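## Task

Type the word "EVER" on the keyboard. Every correct letter entered in sequence counts toward it; hitting a wrong key, or any further key once the final R is in, fails the task, and so does pressing on the keyboard hard enough to break it. At the end the keyboard must rest flat on the table with its keys facing up, staying there by itself rather than being held by the robot.

## Robot and tools

Robot: one FANUC CRX-5iA six-joint arm carrying a two-finger parallel gripper (pads open up to 50 mm). There is only one arm, so every command row is a single list for that arm. Only one camera exists, cam_wrist (504x504 fisheye, mounted on the wrist). Knocking or placing anything off the table fails the task.

Frames. The scene frame has its origin on the tabletop directly under the arm base, +z up, and +y to the left when facing along +x. Result lines report end_effector_position in metres and end_effector_quat_wxyz in this frame; the printed position gets less accurate at long reach. The gripper frame: fingers point along its +z, they close and open along its x axis. end_effector_position is the point midway between the pads; fingertips extend 17.5 mm past it. A flat block juts about 9 cm toward the gripper's -y side and rotates with it, so mind it near the keyboard.

The row (used by execute_actions and move): 9 numbers, each in [-1, 1], in the order dx, dy, dz, rx, ry, rz, position, force_limit, speed.
- dx, dy, dz, rx, ry, rz are an offset, not a pose: a target expressed in the gripper's own axes, relative to the gripper pose printed in the most recent result that showed it (before any such result in the scene, or for a second call within one reply, relative to where the robot is when the action begins). 1.0 equals 0.6 m of translation or 180 degrees; rx, ry, rz form one rotation vector. Within one action every row is relative to that same reference, not to the preceding row. All-zero offsets are not a pause: they pull the hand back to the reference pose.
- position is absolute: +1 fully open (50 mm), about -0.65 pads touching, -1 means close until something blocks them.
- force_limit: per-pad force cap, -1 about 20 N, 0 about 102 N, +1 about 185 N.
- speed: finger closing/opening rate, -1 = 20 mm/s, 0 = 85 mm/s, +1 = 150 mm/s.
Each control step the commanded pose is clipped to within 70 mm and 16 degrees of the measured pose; position takes priority over orientation if both cannot be met.

Tools.
- execute_actions {"actions": [...], "pictures": bool}: an empty list just returns the state. One action {"rows": [[9 numbers], ...], "steps": n} with up to 15 rows and up to 15 steps of 1/30 s; the last row repeats if rows run out. Or one wait {"steps": n}, up to 300 steps, counted from the previous result so reply time is included.
- move {"target": [9 numbers], "speed": m/s}: straight-line path toward one target row (offset as above), speed 0.002 to 0.5, default 0.25; rotation capped at twice that in rad/s. The path lasts 0.5 to 10 s and is cut off after 10 s. It ignores obstacles and can overshoot the speed near a straight arm. Finger values are sent at the start.
- wait {"seconds": 0 to 10}: lets time pass without new commands.
- zoom_image {"camera": "cam_wrist", "region": [x0, y0, x1, y1]}: enlarged crop of the latest image, pixel coordinates from the top-left, at most 504x504.
- read_manual {"section": "licences"}: licence text only.
- finished_scene {"scene": 1 or 2}: ends and grades the scene, irreversible; its reply gives the next task.

Reading results. The state line gives the pose; "Hand target" is where the controller is currently heading. HELD marks steps where the clearance check withheld all or part of a row, and "pose unreachable" says that check altered the command. A move adds a "move:" line: done (settled near target), off_target, moving, held or fault, plus limits=paced (pose clipped) or limits=held (steps blocked; motion may then jump quickly), and the distance to target. object_status: 0 moving, 1 blocked while opening, 2 blocked while closing (a grip), 3 reached the commanded opening or pads met. Finger opening in mm is roughly (250 - position_measured) x 0.202. Flange force is the controller's estimate of external force at the end of the call (noisy, sometimes "no reading"). MOTOR HOT warns of overheating; an OVER-TEMPERATURE FAULT brakes the arm until it cools.

Things to avoid. The arm is stiff: aiming even slightly beyond a contact surface can trigger a fault, and faster approaches hit harder. A joint torque reaching its limit (142 N m for the three big joints, 35.6 N m for the wrist joints) or 150 N external force stops the arm for 10 s and drops the rest of the call. For typing, close the fingers, hover above the key, then descend slowly by a few millimetres just to depress it, and lift straight back; never press hard (that breaks the keyboard) and never brush neighbouring keys or add an extra key after the last letter. Check key positions with cam_wrist and zoom_image before each press, and leave the keyboard flat and untouched when finishing.

Each tool is called after "Request:" as name([rows], argument=value, ...), one row to a line, values as JSON.

## Session

Request:
execute_actions(actions=[])

Scene clock: 0.00 s of 4023.00 s.
end_effector_position=(+0.3516, +0.4215, +0.3274) position_measured=250 object_status=3 end_effector_quat_wxyz=(-0.226, -0.229, +0.931, -0.172)
Joint positions: [ 1.079  0.904  1.019 -0.084 -2.312  0.828]
Joint velocities: [ 0.001  0.002 -0.001 -0.    -0.     0.   ]
Flange force (N, the push that the arm receives, along the gripper's own x y z axes): no reading
Hand target: +0.352, +0.422, +0.327; -0.226, -0.229, +0.931, -0.172

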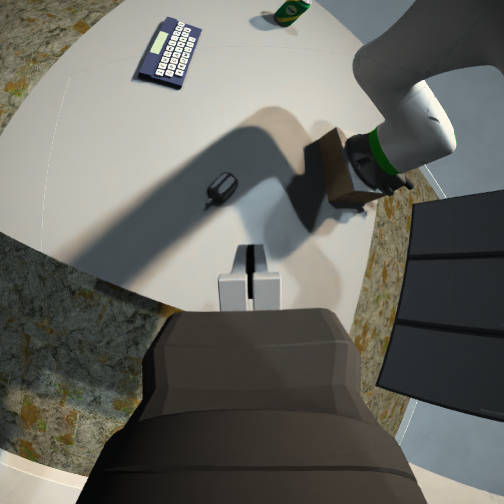

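Request:
zoom_image(camera="cam_wrist", region=[110, 0, 230, 120])

Region (110, 0, 230, 120) of cam_wrist's 504x504 image, scaled by 4.200, with more detail than that image has.

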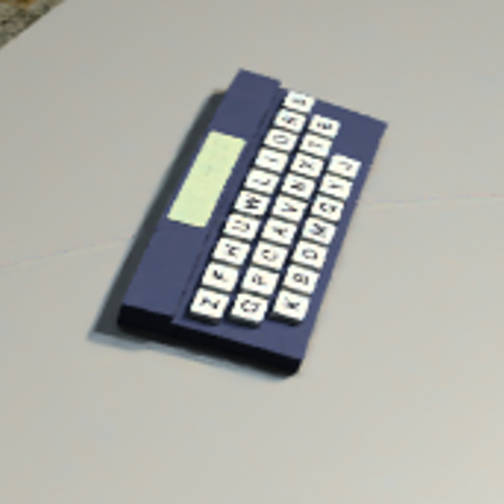

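Request:
move(target=[-0.1507,-0.742,0.5737,-0.1029,-0.036,-0.2016,-1,-1,0], speed=0.4)

Scene clock: 12.53 s of 4023.00 s.
end_effector_position=(+0.5310, -0.0669, +0.0932) position_measured=251 object_status=3 end_effector_quat_wxyz=(-0.248, -0.476, +0.841, +0.067)
Joint positions: [ 0.158  0.635  0.192  0.111 -1.617  2.314]
Joint velocities: [-0.002  0.     0.001 -0.001  0.     0.   ]
Flange force (N, the push that the arm receives, along the gripper's own x y z axes): [7.2 10.9 5.1]
Hand target: +0.531, -0.067, +0.093; -0.248, -0.476, +0.841, +0.067
Off the commanded pose: 0.004 m, 0 deg.
After step 90, 7.60 s passed at rest.
move: off_target; limits=paced
camera_calibration (this result's frames):
cam_wrist: T_world_to_cam=[[-0.450123, -0.816016, 0.362639, 0.153082], [-0.623352, 0.577924, 0.526722, 0.328195], [-0.639392, 0.0110383, -0.768802, 0.561167], [0, 0, 0, 1]] pos_world=[0.632292, -0.0709485, 0.203046]

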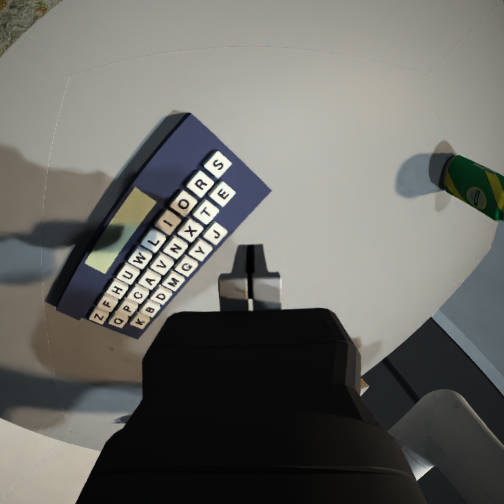

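Request:
zoom_image(camera="cam_wrist", region=[140, 100, 300, 260])

Request:
zoom_image(camera="cam_wrist", region=[40, 180, 200, 340])

Request:
zoom_image(camera="cam_wrist", region=[210, 230, 290, 310])

Region (140, 100, 300, 260) of cam_wrist's 504x504 image, scaled by 3.150, with more detail than that image has.

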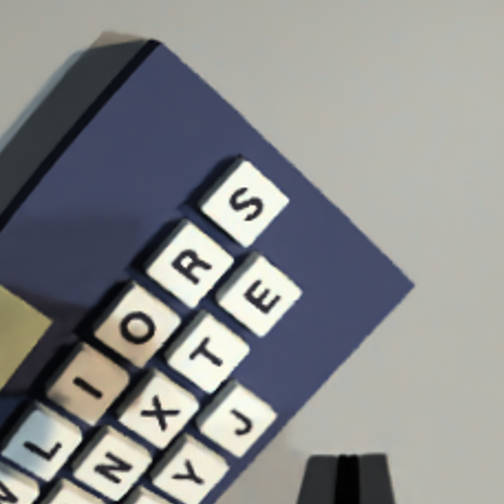

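Region (40, 180, 200, 340) of cam_wrist's 504x504 image, scaled by 3.150, with more detail than that image has.

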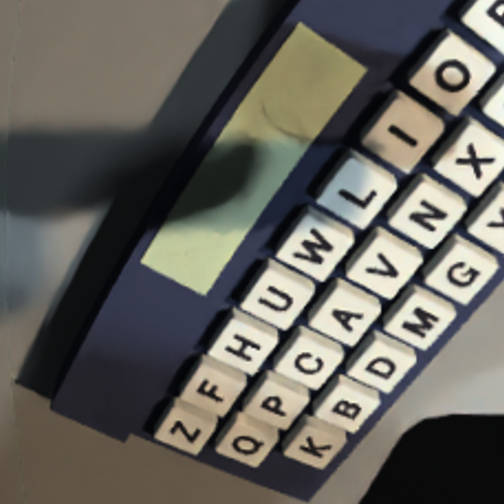

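Region (210, 230, 290, 310) of cam_wrist's 504x504 image, scaled by 6.300, with more detail than that image has.

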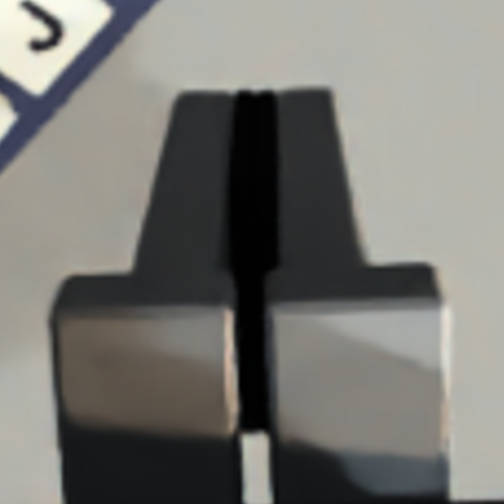

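Request:
move(target=[-0.0147,-0.0484,0.0517,0,0,0,-1,-1,0], speed=0.1)

Request:
zoom_image(camera="cam_wrist", region=[170, 160, 290, 280])

Scene clock: 16.17 s of 4023.00 s.
end_effector_position=(+0.5420, -0.0792, +0.0530) position_measured=251 object_status=3 end_effector_quat_wxyz=(-0.248, -0.476, +0.841, +0.067)
Joint positions: [ 0.129  0.705  0.206  0.125 -1.559  2.333]
Joint velocities: [ 0.001  0.001  0.     0.    -0.    -0.   ]
Flange force (N, the push that the arm receives, along the gripper's own x y z axes): [2.5 5.3 -0.1]
Hand target: +0.542, -0.079, +0.053; -0.248, -0.476, +0.841, +0.067
Off the commanded pose: 0.000 m, 0 deg.
move: done
camera_calibration (this result's frames):
cam_wrist: T_world_to_cam=[[-0.450194, -0.815933, 0.362738, 0.162638], [-0.623406, 0.578043, 0.526528, 0.363377], [-0.639289, 0.0109066, -0.768889, 0.537455], [0, 0, 0, 1]] pos_world=[0.643339, -0.0832077, 0.16292]

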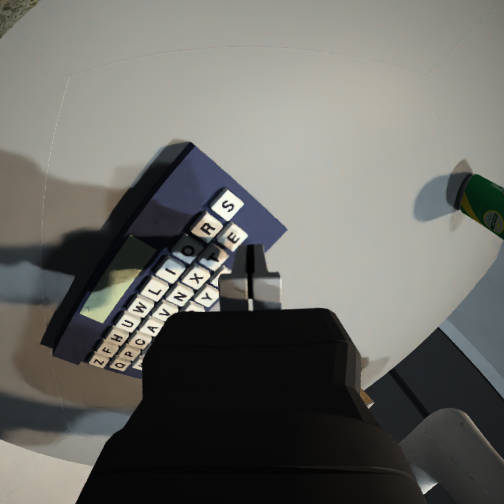

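Region (170, 160, 290, 280) of cam_wrist's 504x504 image, scaled by 4.200, with more detail than that image has.

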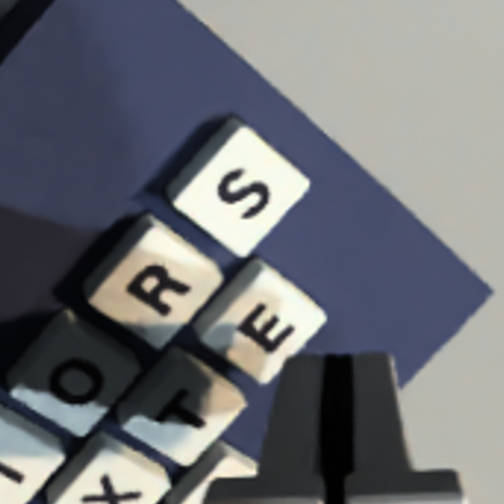

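Request:
execute_actions([
  {"rows":[[-0.0012,-0.0012,0.0029,0,0,0,-1,-1,0],[-0.0024,-0.0023,0.0058,0,0,0,-1,-1,0],[-0.0035,-0.0035,0.0087,0,0,0,-1,-1,0],[-0.0047,-0.0046,0.0116,0,0,0,-1,-1,0],[-0.0053,-0.0052,0.0130,0,0,0,-1,-1,0]],"steps":15},
])

Request:
zoom_image(camera="cam_wrist", region=[170, 160, 290, 280])

Scene clock: 17.90 s of 4023.00 s.
end_effector_position=(+0.5420, -0.0792, +0.0441) position_measured=251 object_status=3 end_effector_quat_wxyz=(-0.248, -0.476, +0.841, +0.067)
Joint positions: [ 0.127  0.716  0.202  0.126 -1.543  2.333]
Joint velocities: [ 0.     0.001 -0.001  0.     0.    -0.   ]
Flange force (N, the push that the arm receives, along the gripper's own x y z axes): [5.8 8.1 2.3]
Hand target: +0.542, -0.079, +0.044; -0.248, -0.476, +0.841, +0.067
Off the commanded pose: 0.000 m, 0 deg.
Steps of this call (steps 1 to 37: nothing new was sent; steps 38 to 52: all 15 steps of this action). Readings (end_effector_position | what the end effector reports):
38: (+0.5421, -0.0792, +0.0529) | position_measured=251 object_status=3
39: (+0.5422, -0.0791, +0.0518) | position_measured=251 object_status=3
41: (+0.5420, -0.0791, +0.0481) | position_measured=251 object_status=3
45: (+0.5420, -0.0792, +0.0441) | position_measured=251 object_status=3
52: the state above
camera_calibration (this result's frames):
cam_wrist: T_world_to_cam=[[-0.450209, -0.815917, 0.362754, 0.165877], [-0.62341, 0.578066, 0.526497, 0.368117], [-0.639274, 0.0108887, -0.768902, 0.530531], [0, 0, 0, 1]] pos_world=[0.643322, -0.0832306, 0.153941]

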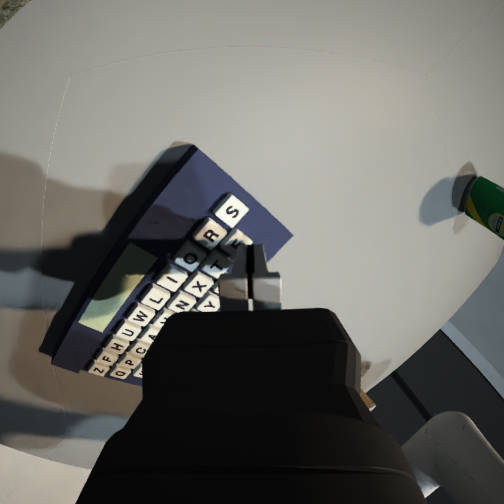

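Region (170, 160, 290, 280) of cam_wrist's 504x504 image, scaled by 4.200, with more detail than that image has.

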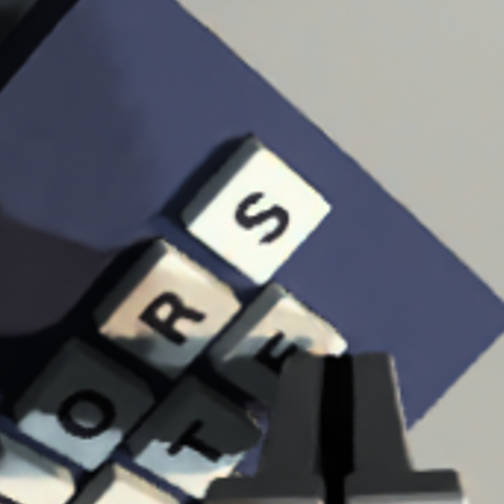

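Request:
execute_actions([
  {"rows":[[-0.0003,-0.0003,0.0007,0,0,0,-1,-1,0],[-0.0006,-0.0006,0.0014,0,0,0,-1,-1,0],[-0.0009,-0.0009,0.0022,0,0,0,-1,-1,0]],"steps":7},
])

Request:
zoom_image(camera="cam_wrist", region=[70, 170, 290, 350])

Scene clock: 18.80 s of 4023.00 s.
end_effector_position=(+0.5420, -0.0792, +0.0425) position_measured=251 object_status=3 end_effector_quat_wxyz=(-0.248, -0.476, +0.841, +0.067)
Joint positions: [ 0.127  0.718  0.201  0.126 -1.54   2.333]
Joint velocities: [-0.    -0.     0.     0.001  0.001 -0.   ]
Flange force (N, the push that the arm receives, along the gripper's own x y z axes): [1.9 0.9 -1.8]
Hand target: +0.542, -0.079, +0.043; -0.248, -0.476, +0.841, +0.067
Off the commanded pose: 0.000 m, 0 deg.
Steps of this call (steps 1 to 20: nothing new was sent; steps 21 to 27: all 7 steps of this action). Readings (end_effector_position | what the end effector reports):
21: (+0.5420, -0.0792, +0.0440) | position_measured=251 object_status=3
22: (+0.5421, -0.0792, +0.0437) | position_measured=251 object_status=3
24: (+0.5420, -0.0792, +0.0428) | position_measured=251 object_status=3
27: the state above
camera_calibration (this result's frames):
cam_wrist: T_world_to_cam=[[-0.45023, -0.815917, 0.362729, 0.166444], [-0.623388, 0.578066, 0.526524, 0.368899], [-0.639281, 0.0109363, -0.768896, 0.529371], [0, 0, 0, 1]] pos_world=[0.643322, -0.0832329, 0.152422]

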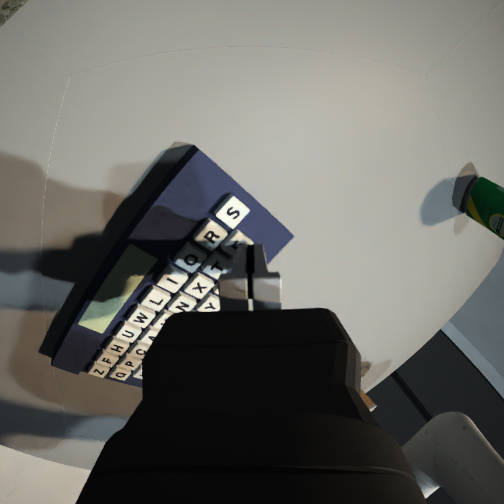

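Region (70, 170, 290, 350) of cam_wrist's 504x504 image, scaled by 2.291, with more detail than that image has; it fills the top 412 rows of this view, and the rest is white.

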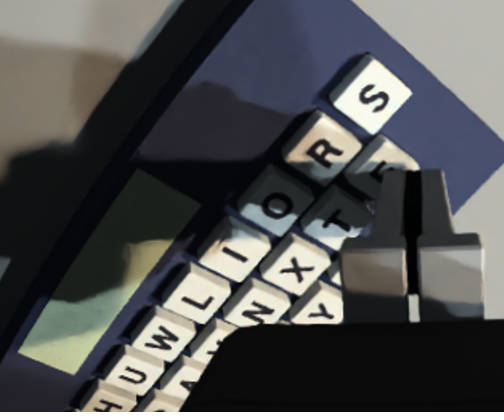

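Request:
execute_actions([
  {"rows":[[-0.0003,-0.0003,0.0007,0,0,0,-1,-1,0],[-0.0006,-0.0006,0.0014,0,0,0,-1,-1,0],[-0.0007,-0.0007,0.0017,0,0,0,-1,-1,0]],"steps":6},
])

Request:
zoom_image(camera="cam_wrist", region=[170, 160, 290, 280])

Scene clock: 19.60 s of 4023.00 s.
end_effector_position=(+0.5420, -0.0792, +0.0414) position_measured=251 object_status=3 end_effector_quat_wxyz=(-0.248, -0.476, +0.841, +0.067)
Joint positions: [ 0.127  0.72   0.201  0.126 -1.538  2.333]
Joint velocities: [ 0.001 -0.001 -0.001  0.     0.002  0.   ]
Flange force (N, the push that the arm receives, along the gripper's own x y z axes): [3.7 8.0 0.0]
Hand target: +0.542, -0.079, +0.041; -0.248, -0.476, +0.841, +0.067
Off the commanded pose: 0.000 m, 0 deg.
Steps of this call (steps 1 to 18: nothing new was sent; steps 19 to 24: all 6 steps of this action). Readings (end_effector_position | what the end effector reports):
19: (+0.5420, -0.0792, +0.0425) | position_measured=251 object_status=3
20: (+0.5421, -0.0792, +0.0422) | position_measured=251 object_status=3
22: (+0.5420, -0.0792, +0.0415) | position_measured=251 object_status=3
24: the state above
camera_calibration (this result's frames):
cam_wrist: T_world_to_cam=[[-0.450229, -0.815914, 0.362738, 0.166862], [-0.623384, 0.57807, 0.526524, 0.369519], [-0.639286, 0.0109317, -0.768892, 0.528481], [0, 0, 0, 1]] pos_world=[0.643329, -0.0832404, 0.151257]

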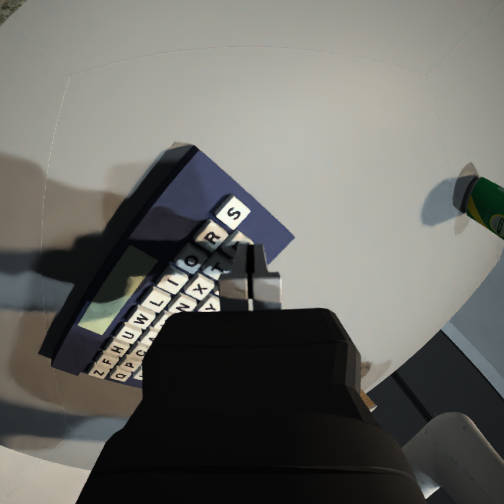

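Region (170, 160, 290, 280) of cam_wrist's 504x504 image, scaled by 4.200, with more detail than that image has.

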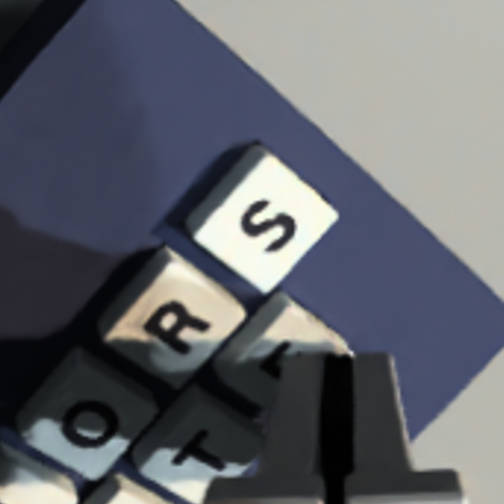

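Request:
execute_actions([
  {"rows":[[-0.0003,-0.0003,0.0007,0,0,0,-1,-1,0],[-0.0006,-0.0006,0.0014,0,0,0,-1,-1,0],[-0.0008,-0.0008,0.002,0,0,0,-1,-1,0]],"steps":6},
])

Request:
zoom_image(camera="cam_wrist", region=[170, 160, 290, 280])

Scene clock: 20.40 s of 4023.00 s.
end_effector_position=(+0.5420, -0.0792, +0.0400) position_measured=251 object_status=3 end_effector_quat_wxyz=(-0.248, -0.476, +0.841, +0.067)
Joint positions: [ 0.126  0.722  0.2    0.127 -1.536  2.333]
Joint velocities: [-0.    -0.    -0.001  0.     0.003 -0.001]
Flange force (N, the push that the arm receives, along the gripper's own x y z axes): [6.2 9.0 0.2]
Hand target: +0.542, -0.079, +0.040; -0.248, -0.476, +0.841, +0.067
Off the commanded pose: 0.000 m, 0 deg.
Steps of this call (steps 1 to 18: nothing new was sent; steps 19 to 24: all 6 steps of this action). Readings (end_effector_position | what the end effector reports):
19: (+0.5420, -0.0792, +0.0413) | position_measured=251 object_status=3
20: (+0.5421, -0.0792, +0.0410) | position_measured=251 object_status=3
22: (+0.5420, -0.0792, +0.0402) | position_measured=251 object_status=3
24: the state above
camera_calibration (this result's frames):
cam_wrist: T_world_to_cam=[[-0.450227, -0.815909, 0.36275, 0.167337], [-0.623378, 0.578076, 0.526524, 0.370233], [-0.639293, 0.0109246, -0.768885, 0.527437], [0, 0, 0, 1]] pos_world=[0.643322, -0.083253, 0.1499]

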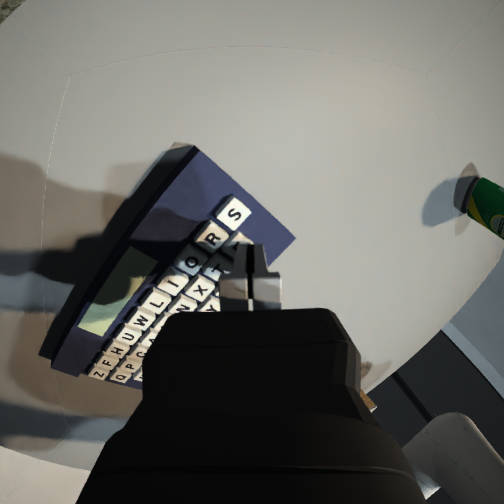

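Region (170, 160, 290, 280) of cam_wrist's 504x504 image, scaled by 4.200, with more detail than that image has.

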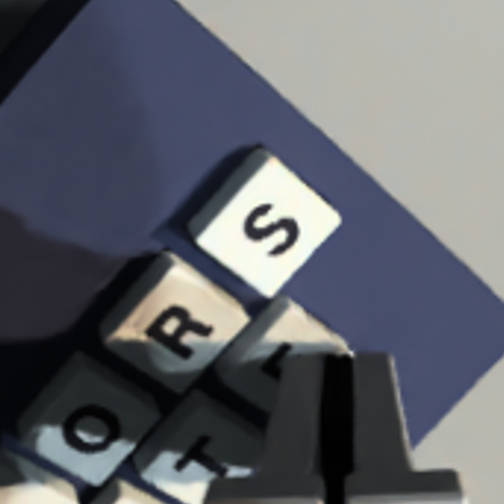

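Request:
execute_actions([
  {"rows":[[-0.0003,-0.0003,0.0007,0,0,0,-1,-1,0],[-0.0006,-0.0006,0.0014,0,0,0,-1,-1,0]],"steps":5},
])

Request:
zoom_image(camera="cam_wrist", region=[170, 160, 290, 280])

Scene clock: 21.43 s of 4023.00 s.
end_effector_position=(+0.5420, -0.0792, +0.0391) position_measured=251 object_status=3 end_effector_quat_wxyz=(-0.248, -0.476, +0.841, +0.067)
Joint positions: [ 0.126  0.723  0.2    0.127 -1.534  2.333]
Joint velocities: [-0.     0.002  0.     0.001  0.    -0.   ]
Flange force (N, the push that the arm receives, along the gripper's own x y z axes): [1.0 1.9 -4.8]
Hand target: +0.542, -0.079, +0.039; -0.248, -0.476, +0.841, +0.067
Off the commanded pose: 0.000 m, 0 deg.
Steps of this call (steps 1 to 26: nothing new was sent; steps 27 to 31: all 5 steps of this action). Readings (end_effector_position | what the end effector reports):
27: (+0.5420, -0.0792, +0.0400) | position_measured=251 object_status=3
28: (+0.5420, -0.0792, +0.0397) | position_measured=251 object_status=3
30: (+0.5420, -0.0792, +0.0391) | position_measured=251 object_status=3
31: the state above
camera_calibration (this result's frames):
cam_wrist: T_world_to_cam=[[-0.450221, -0.815906, 0.362764, 0.167688], [-0.623364, 0.578081, 0.526536, 0.370743], [-0.639311, 0.0109229, -0.768871, 0.526714], [0, 0, 0, 1]] pos_world=[0.643339, -0.0832547, 0.148934]

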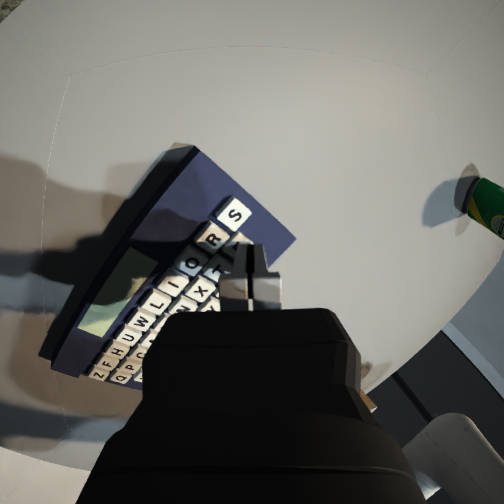

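Region (170, 160, 290, 280) of cam_wrist's 504x504 image, scaled by 4.200, with more detail than that image has.

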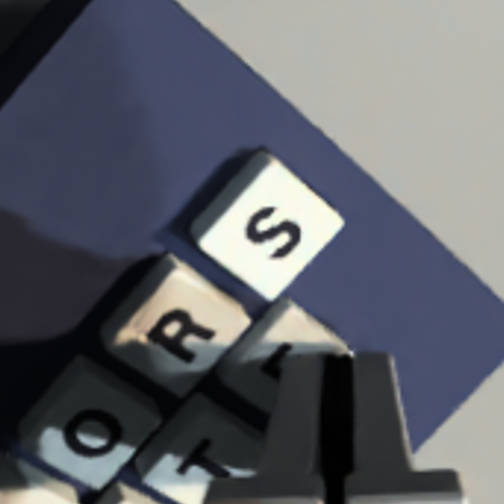

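Request:
execute_actions([
  {"rows":[[-0.00025,-0.00025,0.0006,0,0,0,-1,-1,0],[-0.0005,-0.0005,0.0012,0,0,0,-1,-1,0]],"steps":5},
])

Request:
zoom_image(camera="cam_wrist", region=[70, 170, 290, 350])

Scene clock: 22.13 s of 4023.00 s.
end_effector_position=(+0.5420, -0.0792, +0.0382) position_measured=251 object_status=3 end_effector_quat_wxyz=(-0.248, -0.476, +0.841, +0.067)
Joint positions: [ 0.126  0.724  0.199  0.127 -1.533  2.333]
Joint velocities: [-0.     0.001 -0.     0.     0.    -0.001]
Flange force (N, the push that the arm receives, along the gripper's own x y z axes): [5.9 7.9 1.0]
Hand target: +0.542, -0.079, +0.038; -0.248, -0.476, +0.841, +0.067
Off the commanded pose: 0.000 m, 0 deg.
Steps of this call (steps 1 to 16: nothing new was sent; steps 17 to 21: all 5 steps of this action). Readings (end_effector_position | what the end effector reports):
17: (+0.5421, -0.0792, +0.0390) | position_measured=251 object_status=3
18: (+0.5421, -0.0792, +0.0388) | position_measured=251 object_status=3
20: (+0.5420, -0.0792, +0.0383) | position_measured=251 object_status=3
21: the state above
camera_calibration (this result's frames):
cam_wrist: T_world_to_cam=[[-0.450216, -0.815903, 0.362777, 0.16798], [-0.623358, 0.578085, 0.526538, 0.371178], [-0.63932, 0.0109154, -0.768863, 0.526094], [0, 0, 0, 1]] pos_world=[0.643347, -0.0832594, 0.148115]

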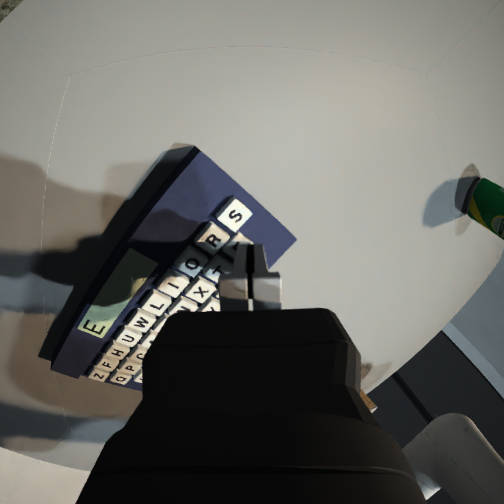

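Region (70, 170, 290, 350) of cam_wrist's 504x504 image, scaled by 2.291, with more detail than that image has; it fills the top 412 rows of this view, and the rest is white.

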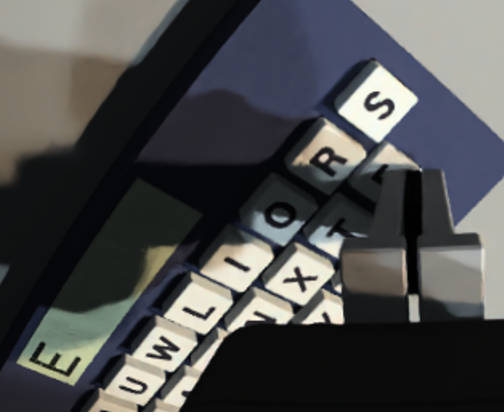

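Request:
execute_actions([
  {"rows":[[0.0006,0.0006,-0.0014,0,0,0,-1,-1,0],[0.0018,0.0017,-0.0043,0,0,0,-1,-1,0],[0.0032,0.0032,-0.008,0,0,0,-1,-1,0],[0.0044,0.0044,-0.0108,0,0,0,-1,-1,0],[0.005,0.0049,-0.0123,0,0,0,-1,-1,0]],"steps":7},
], pictures=false)

Request:
execute_actions([
  {"rows":[[-0.0013,0.0013,0,0,0,0,-1,-1,0],[-0.0051,0.0052,0,0,0,0,-1,-1,0],[-0.0111,0.0115,0.0001,0,0,0,-1,-1,0],[-0.0191,0.0198,0.0002,0,0,0,-1,-1,0],[-0.0285,0.0296,0.0003,0,0,0,-1,-1,0],[-0.0388,0.0403,0.0004,0,0,0,-1,-1,0],[-0.0495,0.0513,0.0005,0,0,0,-1,-1,0],[-0.0598,0.062,0.0006,0,0,0,-1,-1,0],[-0.0692,0.0718,0.0007,0,0,0,-1,-1,0],[-0.0772,0.0801,0.0008,0,0,0,-1,-1,0],[-0.0832,0.0864,0.0008,0,0,0,-1,-1,0],[-0.087,0.0903,0.0009,0,0,0,-1,-1,0],[-0.0883,0.0916,0.0009,0,0,0,-1,-1,0]],"steps":15},
])

Request:
zoom_image(camera="cam_wrist", region=[170, 160, 290, 280])

Scene clock: 24.73 s of 4023.00 s.
end_effector_position=(+0.5421, -0.0795, +0.0465) position_measured=251 object_status=3 end_effector_quat_wxyz=(-0.248, -0.476, +0.841, +0.066)
Joint positions: [ 0.127  0.713  0.203  0.126 -1.547  2.333]
Joint velocities: [ 0.006 -0.008  0.005 -0.006 -0.015  0.008]
Flange force (N, the push that the arm receives, along the gripper's own x y z axes): [8.9 11.7 -5.1]
Hand target: +0.542, -0.079, +0.047; -0.248, -0.476, +0.841, +0.067
Off the commanded pose: 0.000 m, 0 deg.
Steps of this call (steps 1 to 71: nothing new was sent; steps 72 to 78: all 7 steps of this action). Readings (end_effector_position | what the end effector reports):
72: (+0.5421, -0.0792, +0.0382) | position_measured=251 object_status=3
73: (+0.5420, -0.0793, +0.0387) | position_measured=251 object_status=3
75: (+0.5419, -0.0797, +0.0422) | position_measured=251 object_status=3
78: the state above

Scene clock: 25.23 s of 4023.00 s.
end_effector_position=(+0.5222, -0.0062, +0.0462) position_measured=251 object_status=3 end_effector_quat_wxyz=(-0.248, -0.476, +0.841, +0.067)
Joint positions: [ 0.245  0.691  0.157  0.07  -1.535  2.229]
Joint velocities: [ 0.059 -0.002 -0.005 -0.024  0.005 -0.054]
Flange force (N, the push that the arm receives, along the gripper's own x y z axes): [-10.7 20.5 0.5]
Hand target: +0.522, -0.006, +0.046; -0.248, -0.476, +0.841, +0.067
Off the commanded pose: 0.000 m, 0 deg.
Steps of this call (steps 1 to 15: all 15 steps of this action). Readings (end_effector_position | what the end effector reports):
1: (+0.5421, -0.0793, +0.0466) | position_measured=251 object_status=3
2: (+0.5419, -0.0787, +0.0466) | position_measured=251 object_status=3
4: (+0.5405, -0.0737, +0.0465) | position_measured=251 object_status=3
8: (+0.5339, -0.0498, +0.0463) | position_measured=251 object_status=3
15: the state above
camera_calibration (this result's frames):
cam_wrist: T_world_to_cam=[[-0.450321, -0.815935, 0.362575, 0.215762], [-0.622969, 0.57803, 0.52706, 0.312173], [-0.639626, 0.0114728, -0.768601, 0.5189], [0, 0, 0, 1]] pos_world=[0.623538, -0.01035, 0.156063]

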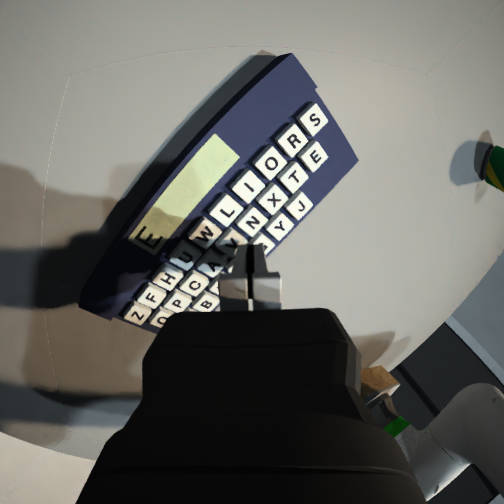

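Region (170, 160, 290, 280) of cam_wrist's 504x504 image, scaled by 4.200, with more detail than that image has.

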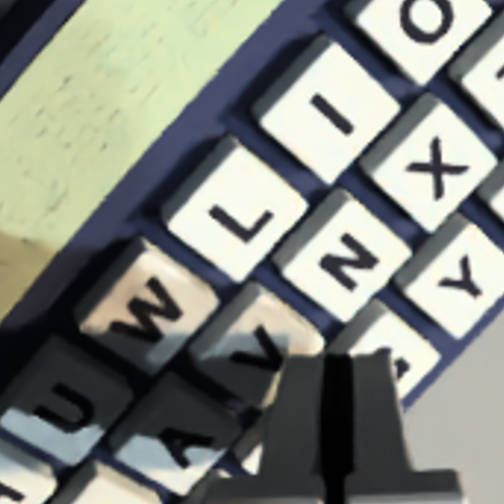

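Request:
execute_actions(actions=[])

Request:
zoom_image(camera="cam_wrist", region=[170, 160, 290, 280])

Scene clock: 25.70 s of 4023.00 s.
end_effector_position=(+0.5221, -0.0056, +0.0463) position_measured=251 object_status=3 end_effector_quat_wxyz=(-0.248, -0.476, +0.841, +0.067)
Joint positions: [ 0.246  0.691  0.157  0.069 -1.534  2.228]
Joint velocities: [ 0.001 -0.001  0.001 -0.    -0.    -0.   ]
Flange force (N, the push that the arm receives, along the gripper's own x y z axes): [5.8 9.0 2.3]
Hand target: +0.522, -0.006, +0.046; -0.248, -0.476, +0.841, +0.067
Off the commanded pose: 0.000 m, 0 deg.
Steps of this call (steps 1 to 14: nothing new was sent). Readings (end_effector_position | what the end effector reports):
1: (+0.5221, -0.0057, +0.0463) | position_measured=251 object_status=3
2: (+0.5221, -0.0057, +0.0463) | position_measured=251 object_status=3
4: (+0.5221, -0.0057, +0.0462) | position_measured=251 object_status=3
8: (+0.5221, -0.0056, +0.0462) | position_measured=251 object_status=3
14: the state above
camera_calibration (this result's frames):
cam_wrist: T_world_to_cam=[[-0.450753, -0.815681, 0.362609, 0.216486], [-0.622833, 0.578384, 0.52683, 0.311657], [-0.639453, 0.0116254, -0.768742, 0.518765], [0, 0, 0, 1]] pos_world=[0.623418, -0.00970455, 0.156106]

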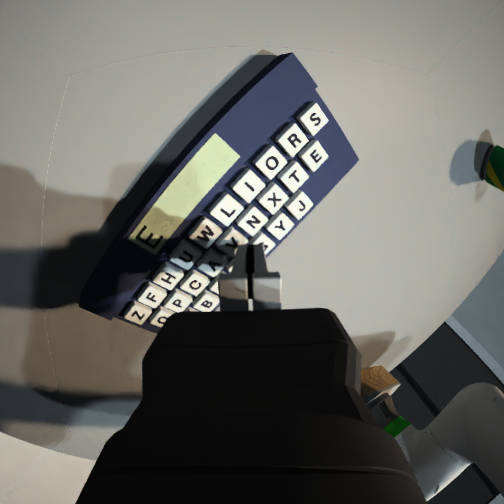

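Region (170, 160, 290, 280) of cam_wrist's 504x504 image, scaled by 4.200, with more detail than that image has.

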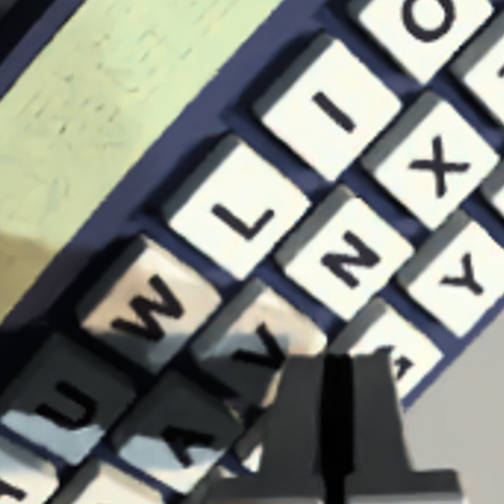

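Request:
execute_actions([
  {"rows":[[-0.0016,0.0003,0.0004,0,0,0,-1,-1,0],[-0.0034,0.0003,0.0016,0,0,0,-1,-1,0],[-0.0053,0.0003,0.0028,0,0,0,-1,-1,0],[-0.0060,-0.0004,0.0046,0,0,0,-1,-1,0],[-0.0067,-0.0011,0.0064,0,0,0,-1,-1,0],[-0.0072,-0.0016,0.0076,0,0,0,-1,-1,0],[-0.0076,-0.0020,0.0086,0,0,0,-1,-1,0],[-0.0080,-0.0024,0.0095,0,0,0,-1,-1,0],[-0.0083,-0.0026,0.0101,0,0,0,-1,-1,0],[-0.00845,-0.0028,0.0106,0,0,0,-1,-1,0]],"steps":13},
])

Request:
zoom_image(camera="cam_wrist", region=[120, 130, 290, 300])

Scene clock: 27.27 s of 4023.00 s.
end_effector_position=(+0.5225, -0.0029, +0.0384) position_measured=251 object_status=3 end_effector_quat_wxyz=(-0.248, -0.476, +0.841, +0.067)
Joint positions: [ 0.248  0.703  0.157  0.068 -1.522  2.225]
Joint velocities: [-0.002 -0.    -0.     0.003  0.     0.   ]
Flange force (N, the push that the arm receives, along the gripper's own x y z axes): [5.3 5.8 -0.1]
Hand target: +0.522, -0.003, +0.038; -0.248, -0.476, +0.841, +0.067
Off the commanded pose: 0.000 m, 0 deg.
Steps of this call (steps 1 to 34: nothing new was sent; steps 35 to 47: all 13 steps of this action). Readings (end_effector_position | what the end effector reports):
35: (+0.5221, -0.0055, +0.0462) | position_measured=251 object_status=3
36: (+0.5221, -0.0050, +0.0459) | position_measured=251 object_status=3
38: (+0.5223, -0.0035, +0.0442) | position_measured=251 object_status=3
42: (+0.5225, -0.0027, +0.0401) | position_measured=251 object_status=3
47: the state above
camera_calibration (this result's frames):
cam_wrist: T_world_to_cam=[[-0.45069, -0.815768, 0.362492, 0.221683], [-0.622884, 0.578261, 0.526906, 0.31448], [-0.639448, 0.011681, -0.768745, 0.5129], [0, 0, 0, 1]] pos_world=[0.623767, -0.00700074, 0.148229]

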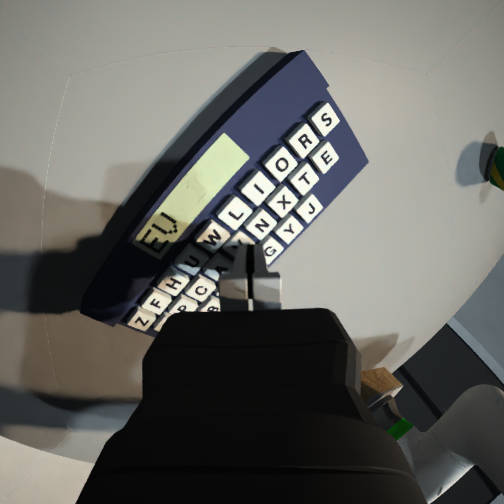

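Region (120, 130, 290, 300) of cam_wrist's 504x504 image, scaled by 2.965, with more detail than that image has.

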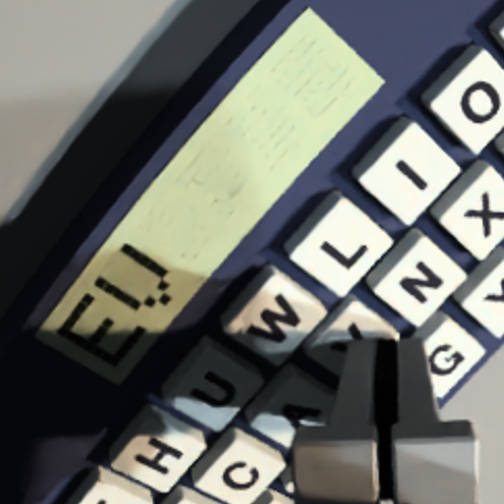

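Request:
execute_actions([
  {"rows":[[0.0006,0.0006,-0.0014,0,0,0,-1,-1,0],[0.0018,0.0017,-0.0043,0,0,0,-1,-1,0],[0.0030,0.0030,-0.0072,0,0,0,-1,-1,0],[0.0038,0.0038,-0.0094,0,0,0,-1,-1,0],[0.0041,0.0041,-0.0101,0,0,0,-1,-1,0]],"steps":7},
], pictures=false)

Request:
execute_actions([
  {"rows":[[0.0013,-0.0014,0,0,0,0,-1,-1,0],[0.0053,-0.0053,0,0,0,0,-1,-1,0],[0.0116,-0.0117,0,0,0,0,-1,-1,0],[0.0199,-0.0202,0,0,0,0,-1,-1,0],[0.0298,-0.0301,0,0,0,0,-1,-1,0],[0.0406,-0.041,0,0,0,0,-1,-1,0],[0.0517,-0.0523,0,0,0,0,-1,-1,0],[0.0625,-0.0632,0,0,0,0,-1,-1,0],[0.0724,-0.0731,0,0,0,0,-1,-1,0],[0.0807,-0.0816,0,0,0,0,-1,-1,0],[0.087,-0.088,0,0,0,0,-1,-1,0],[0.091,-0.0919,0,0,0,0,-1,-1,0],[0.0923,-0.0933,0,0,0,0,-1,-1,0]],"steps":15},
])

Request:
zoom_image(camera="cam_wrist", region=[170, 160, 290, 280])

Scene clock: 29.03 s of 4023.00 s.
end_effector_position=(+0.5225, -0.0030, +0.0452) position_measured=251 object_status=3 end_effector_quat_wxyz=(-0.248, -0.476, +0.841, +0.067)
Joint positions: [ 0.249  0.694  0.16   0.068 -1.534  2.225]
Joint velocities: [ 0.004 -0.005  0.002 -0.005 -0.011  0.   ]
Flange force (N, the push that the arm receives, along the gripper's own x y z axes): [6.1 9.1 -2.8]
Hand target: +0.522, -0.003, +0.045; -0.248, -0.476, +0.841, +0.067
Off the commanded pose: 0.000 m, 0 deg.
Steps of this call (steps 1 to 46: nothing new was sent; steps 47 to 53: all 7 steps of this action). Readings (end_effector_position | what the end effector reports):
47: (+0.5225, -0.0030, +0.0383) | position_measured=251 object_status=3
48: (+0.5224, -0.0031, +0.0388) | position_measured=251 object_status=3
50: (+0.5224, -0.0034, +0.0421) | position_measured=251 object_status=3
53: the state above

Scene clock: 29.53 s of 4023.00 s.
end_effector_position=(+0.5415, -0.0790, +0.0456) position_measured=251 object_status=3 end_effector_quat_wxyz=(-0.248, -0.475, +0.842, +0.066)
Joint positions: [ 0.128  0.713  0.2    0.126 -1.545  2.331]
Joint velocities: [-0.06   0.034  0.059  0.023 -0.018  0.061]
Flange force (N, the push that the arm receives, along the gripper's own x y z axes): [16.4 -10.6 -1.0]
Hand target: +0.542, -0.080, +0.045; -0.248, -0.476, +0.841, +0.066
Off the commanded pose: 0.001 m, 0 deg.
Steps of this call (steps 1 to 15: all 15 steps of this action). Readings (end_effector_position | what the end effector reports):
1: (+0.5224, -0.0030, +0.0453) | position_measured=251 object_status=3
2: (+0.5226, -0.0032, +0.0453) | position_measured=251 object_status=3
4: (+0.5239, -0.0086, +0.0453) | position_measured=251 object_status=3
8: (+0.5298, -0.0336, +0.0455) | position_measured=251 object_status=3
15: the state above
camera_calibration (this result's frames):
cam_wrist: T_world_to_cam=[[-0.451065, -0.815355, 0.362956, 0.165787], [-0.623036, 0.578854, 0.526074, 0.366767], [-0.639036, 0.0111588, -0.769096, 0.531265], [0, 0, 0, 1]] pos_world=[0.642787, -0.0830578, 0.155474]

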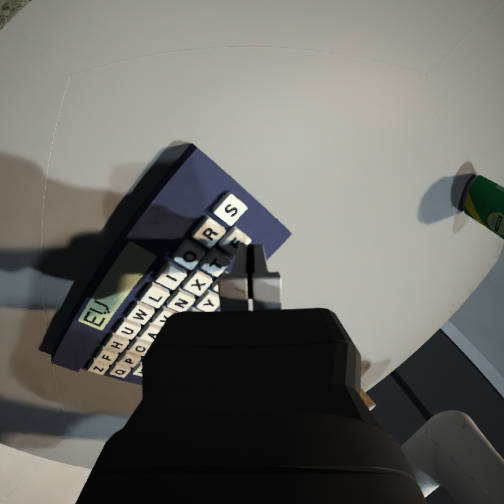

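Region (170, 160, 290, 280) of cam_wrist's 504x504 image, scaled by 4.200, with more detail than that image has.

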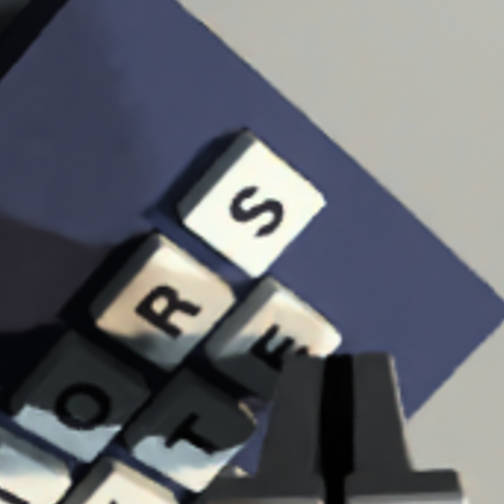

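Request:
execute_actions([
  {"rows":[[-0.0006,-0.0006,0.0014,0,0,0,-1,-1,0],[-0.0015,-0.0015,0.0036,0,0,0,-1,-1,0],[-0.0024,-0.0023,0.0058,0,0,0,-1,-1,0],[-0.0031,-0.0030,0.0075,0,0,0,-1,-1,0],[-0.0035,-0.0035,0.0087,0,0,0,-1,-1,0],[-0.0039,-0.0038,0.0095,0,0,0,-1,-1,0],[-0.0042,-0.0041,0.0103,0,0,0,-1,-1,0],[-0.0044,-0.00433,0.0108,0,0,0,-1,-1,0]],"steps":11},
])

Scene clock: 30.63 s of 4023.00 s.
end_effector_position=(+0.5415, -0.0788, +0.0381) position_measured=251 object_status=3 end_effector_quat_wxyz=(-0.248, -0.476, +0.842, +0.066)
Joint positions: [ 0.127  0.723  0.197  0.126 -1.532  2.331]
Joint velocities: [-0.001  0.001  0.     0.001  0.002  0.   ]
Flange force (N, the push that the arm receives, along the gripper's own x y z axes): [5.2 7.4 -0.8]
Hand target: +0.542, -0.079, +0.038; -0.248, -0.475, +0.842, +0.066
Off the commanded pose: 0.000 m, 0 deg.
Steps of this call (steps 1 to 22: nothing new was sent; steps 23 to 33: all 11 steps of this action). Readings (end_effector_position | what the end effector reports):
23: (+0.5419, -0.0796, +0.0455) | position_measured=251 object_status=3
24: (+0.5418, -0.0795, +0.0450) | position_measured=251 object_status=3
26: (+0.5416, -0.0793, +0.0424) | position_measured=251 object_status=3
30: (+0.5415, -0.0789, +0.0387) | position_measured=251 object_status=3
33: the state above
camera_calibration (this result's frames):
cam_wrist: T_world_to_cam=[[-0.450875, -0.81548, 0.362909, 0.16849], [-0.623212, 0.57868, 0.526057, 0.370679], [-0.638998, 0.011017, -0.76913, 0.525544], [0, 0, 0, 1]] pos_world=[0.642801, -0.0828941, 0.148066]

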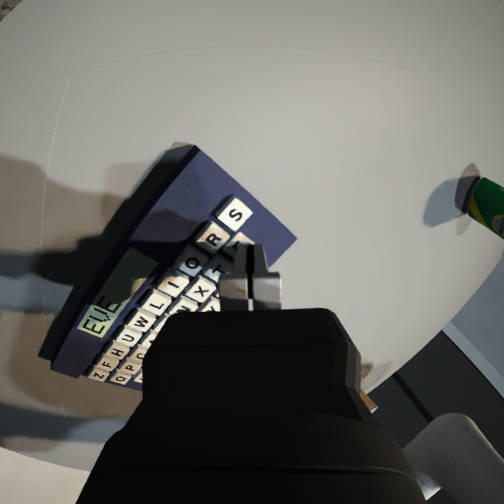

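Request:
execute_actions([
  {"rows":[[0.0006,0.0006,-0.0014,0,0,0,-1,-1,0],[0.0018,0.0017,-0.0043,0,0,0,-1,-1,0],[0.0030,0.0030,-0.0072,0,0,0,-1,-1,0],[0.0038,0.0038,-0.0094,0,0,0,-1,-1,0],[0.0031,0.0035,-0.0107,0,0,0,-1,-1,0],[0.0004,0.002,-0.0125,0,0,0,-1,-1,0],[-0.0037,-0.0004,-0.0151,0,0,0,-1,-1,0],[-0.0085,-0.0033,-0.0182,0,0,0,-1,-1,0],[-0.0132,-0.0061,-0.0212,0,0,0,-1,-1,0],[-0.0173,-0.0085,-0.0238,0,0,0,-1,-1,0],[-0.02,-0.01,-0.0256,0,0,0,-1,-1,0],[-0.021,-0.0106,-0.0262,0,0,0,-1,-1,0]],"steps":15},
])

Request:
zoom_image(camera="cam_wrist", region=[170, 160, 290, 280])

Scene clock: 32.37 s of 4023.00 s.
end_effector_position=(+0.5592, -0.0698, +0.0451) position_measured=251 object_status=3 end_effector_quat_wxyz=(-0.247, -0.476, +0.842, +0.066)
Joint positions: [ 0.136  0.755  0.272  0.122 -1.575  2.328]
Joint velocities: [-0.     0.013  0.025 -0.001 -0.014  0.   ]
Flange force (N, the push that the arm receives, along the gripper's own x y z axes): [-2.5 -3.2 -0.5]
Hand target: +0.559, -0.070, +0.045; -0.248, -0.476, +0.842, +0.066
Off the commanded pose: 0.000 m, 0 deg.
Steps of this call (steps 1 to 37: nothing new was sent; steps 38 to 52: all 15 steps of this action). Readings (end_effector_position | what the end effector reports):
38: (+0.5415, -0.0790, +0.0381) | position_measured=251 object_status=3
39: (+0.5414, -0.0791, +0.0386) | position_measured=251 object_status=3
41: (+0.5414, -0.0794, +0.0419) | position_measured=251 object_status=3
45: (+0.5449, -0.0772, +0.0452) | position_measured=251 object_status=3
52: the state above
camera_calibration (this result's frames):
cam_wrist: T_world_to_cam=[[-0.450848, -0.81557, 0.362743, 0.181297], [-0.623397, 0.578554, 0.525976, 0.372933], [-0.638837, 0.0110029, -0.769264, 0.541974], [0, 0, 0, 1]] pos_world=[0.660455, -0.0738649, 0.155003]

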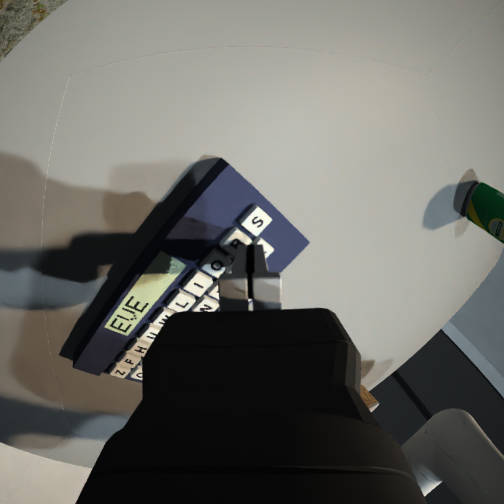

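Region (170, 160, 290, 280) of cam_wrist's 504x504 image, scaled by 4.200, with more detail than that image has.

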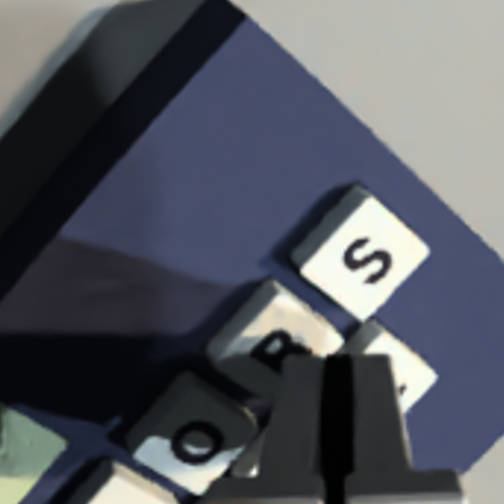

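Aligned on R. Descend 6.9 mm.

Request:
execute_actions([
  {"rows":[[-0.0006,-0.0006,0.0014,0,0,0,-1,-1,0],[-0.0014,-0.0014,0.0034,0,0,0,-1,-1,0],[-0.0022,-0.0021,0.0053,0,0,0,-1,-1,0],[-0.0028,-0.0027,0.0068,0,0,0,-1,-1,0],[-0.0032,-0.0032,0.008,0,0,0,-1,-1,0],[-0.0036,-0.0035,0.0088,0,0,0,-1,-1,0],[-0.0039,-0.0038,0.0095,0,0,0,-1,-1,0],[-0.00406,-0.004,0.01,0,0,0,-1,-1,0]],"steps":11},
])

Scene clock: 33.40 s of 4023.00 s.
end_effector_position=(+0.5592, -0.0698, +0.0382) position_measured=251 object_status=3 end_effector_quat_wxyz=(-0.247, -0.476, +0.842, +0.066)
Joint positions: [ 0.135  0.763  0.268  0.123 -1.563  2.328]
Joint velocities: [-0.001  0.001  0.     0.001  0.002 -0.   ]
Flange force (N, the push that the arm receives, along the gripper's own x y z axes): [4.1 10.2 1.3]
Hand target: +0.559, -0.070, +0.038; -0.247, -0.476, +0.842, +0.066
Off the commanded pose: 0.000 m, 0 deg.
Steps of this call (steps 1 to 20: nothing new was sent; steps 21 to 31: all 11 steps of this action). Readings (end_effector_position | what the end effector reports):
21: (+0.5593, -0.0698, +0.0450) | position_measured=251 object_status=3
22: (+0.5593, -0.0697, +0.0445) | position_measured=251 object_status=3
24: (+0.5593, -0.0694, +0.0421) | position_measured=251 object_status=3
28: (+0.5592, -0.0697, +0.0388) | position_measured=251 object_status=3
31: the state above
camera_calibration (this result's frames):
cam_wrist: T_world_to_cam=[[-0.45083, -0.815588, 0.362723, 0.183786], [-0.623435, 0.578529, 0.52596, 0.376555], [-0.638812, 0.0109843, -0.769284, 0.536675], [0, 0, 0, 1]] pos_world=[0.660448, -0.0738491, 0.14814]

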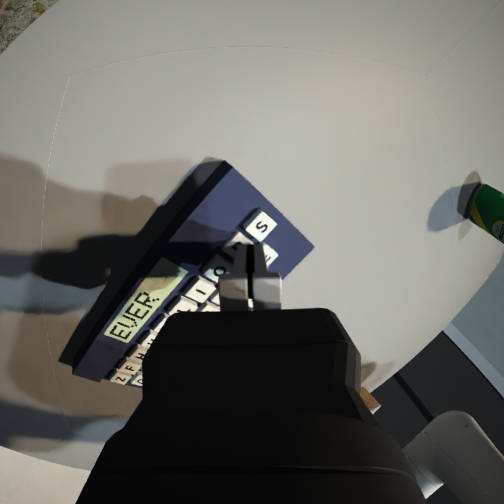

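Request:
execute_actions([
  {"rows":[[0.0007,0.0007,-0.0017,0,0,0,-1,-1,0],[0.0026,0.0025,-0.0063,0,0,0,-1,-1,0],[0.0055,0.0054,-0.0134,0,0,0,-1,-1,0],[0.0088,0.0087,-0.0217,0,0,0,-1,-1,0],[0.0122,0.012,-0.03,0,0,0,-1,-1,0],[0.0151,0.0149,-0.037,0,0,0,-1,-1,0],[0.017,0.0168,-0.0417,0,0,0,-1,-1,0],[0.0177,0.0174,-0.0434,0,0,0,-1,-1,0]],"steps":12},
])

Scene clock: 34.37 s of 4023.00 s.
end_effector_position=(+0.5592, -0.0697, +0.0681) position_measured=251 object_status=3 end_effector_quat_wxyz=(-0.247, -0.476, +0.841, +0.066)
Joint positions: [ 0.14   0.728  0.284  0.12  -1.614  2.33 ]
Joint velocities: [-0.    -0.002  0.002  0.    -0.003  0.   ]
Flange force (N, the push that the arm receives, along the gripper's own x y z axes): [3.4 4.8 1.6]
Hand target: +0.559, -0.070, +0.068; -0.247, -0.476, +0.841, +0.066
Off the commanded pose: 0.000 m, 0 deg.
Steps of this call (steps 1 to 17: nothing new was sent; steps 18 to 29: all 12 steps of this action). Readings (end_effector_position | what the end effector reports):
18: (+0.5592, -0.0698, +0.0382) | position_measured=251 object_status=3
19: (+0.5591, -0.0699, +0.0388) | position_measured=251 object_status=3
21: (+0.5591, -0.0704, +0.0443) | position_measured=251 object_status=3
25: (+0.5593, -0.0699, +0.0635) | position_measured=251 object_status=3
29: the state above
camera_calibration (this result's frames):
cam_wrist: T_world_to_cam=[[-0.450771, -0.815624, 0.362717, 0.172981], [-0.623356, 0.578477, 0.526109, 0.360734], [-0.638931, 0.0110526, -0.769185, 0.559698], [0, 0, 0, 1]] pos_world=[0.660449, -0.0737754, 0.177983]

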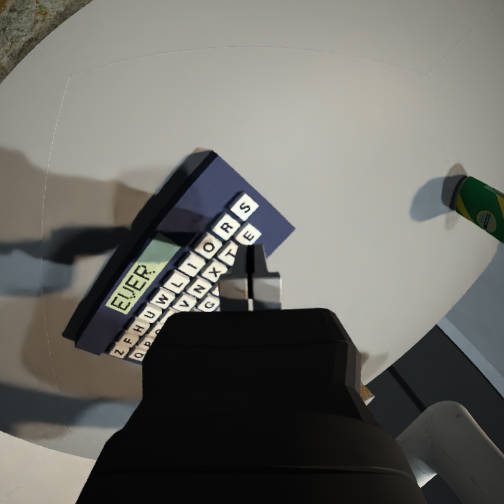

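Request:
finished_scene(scene=1)

The scene is finished: the task was done.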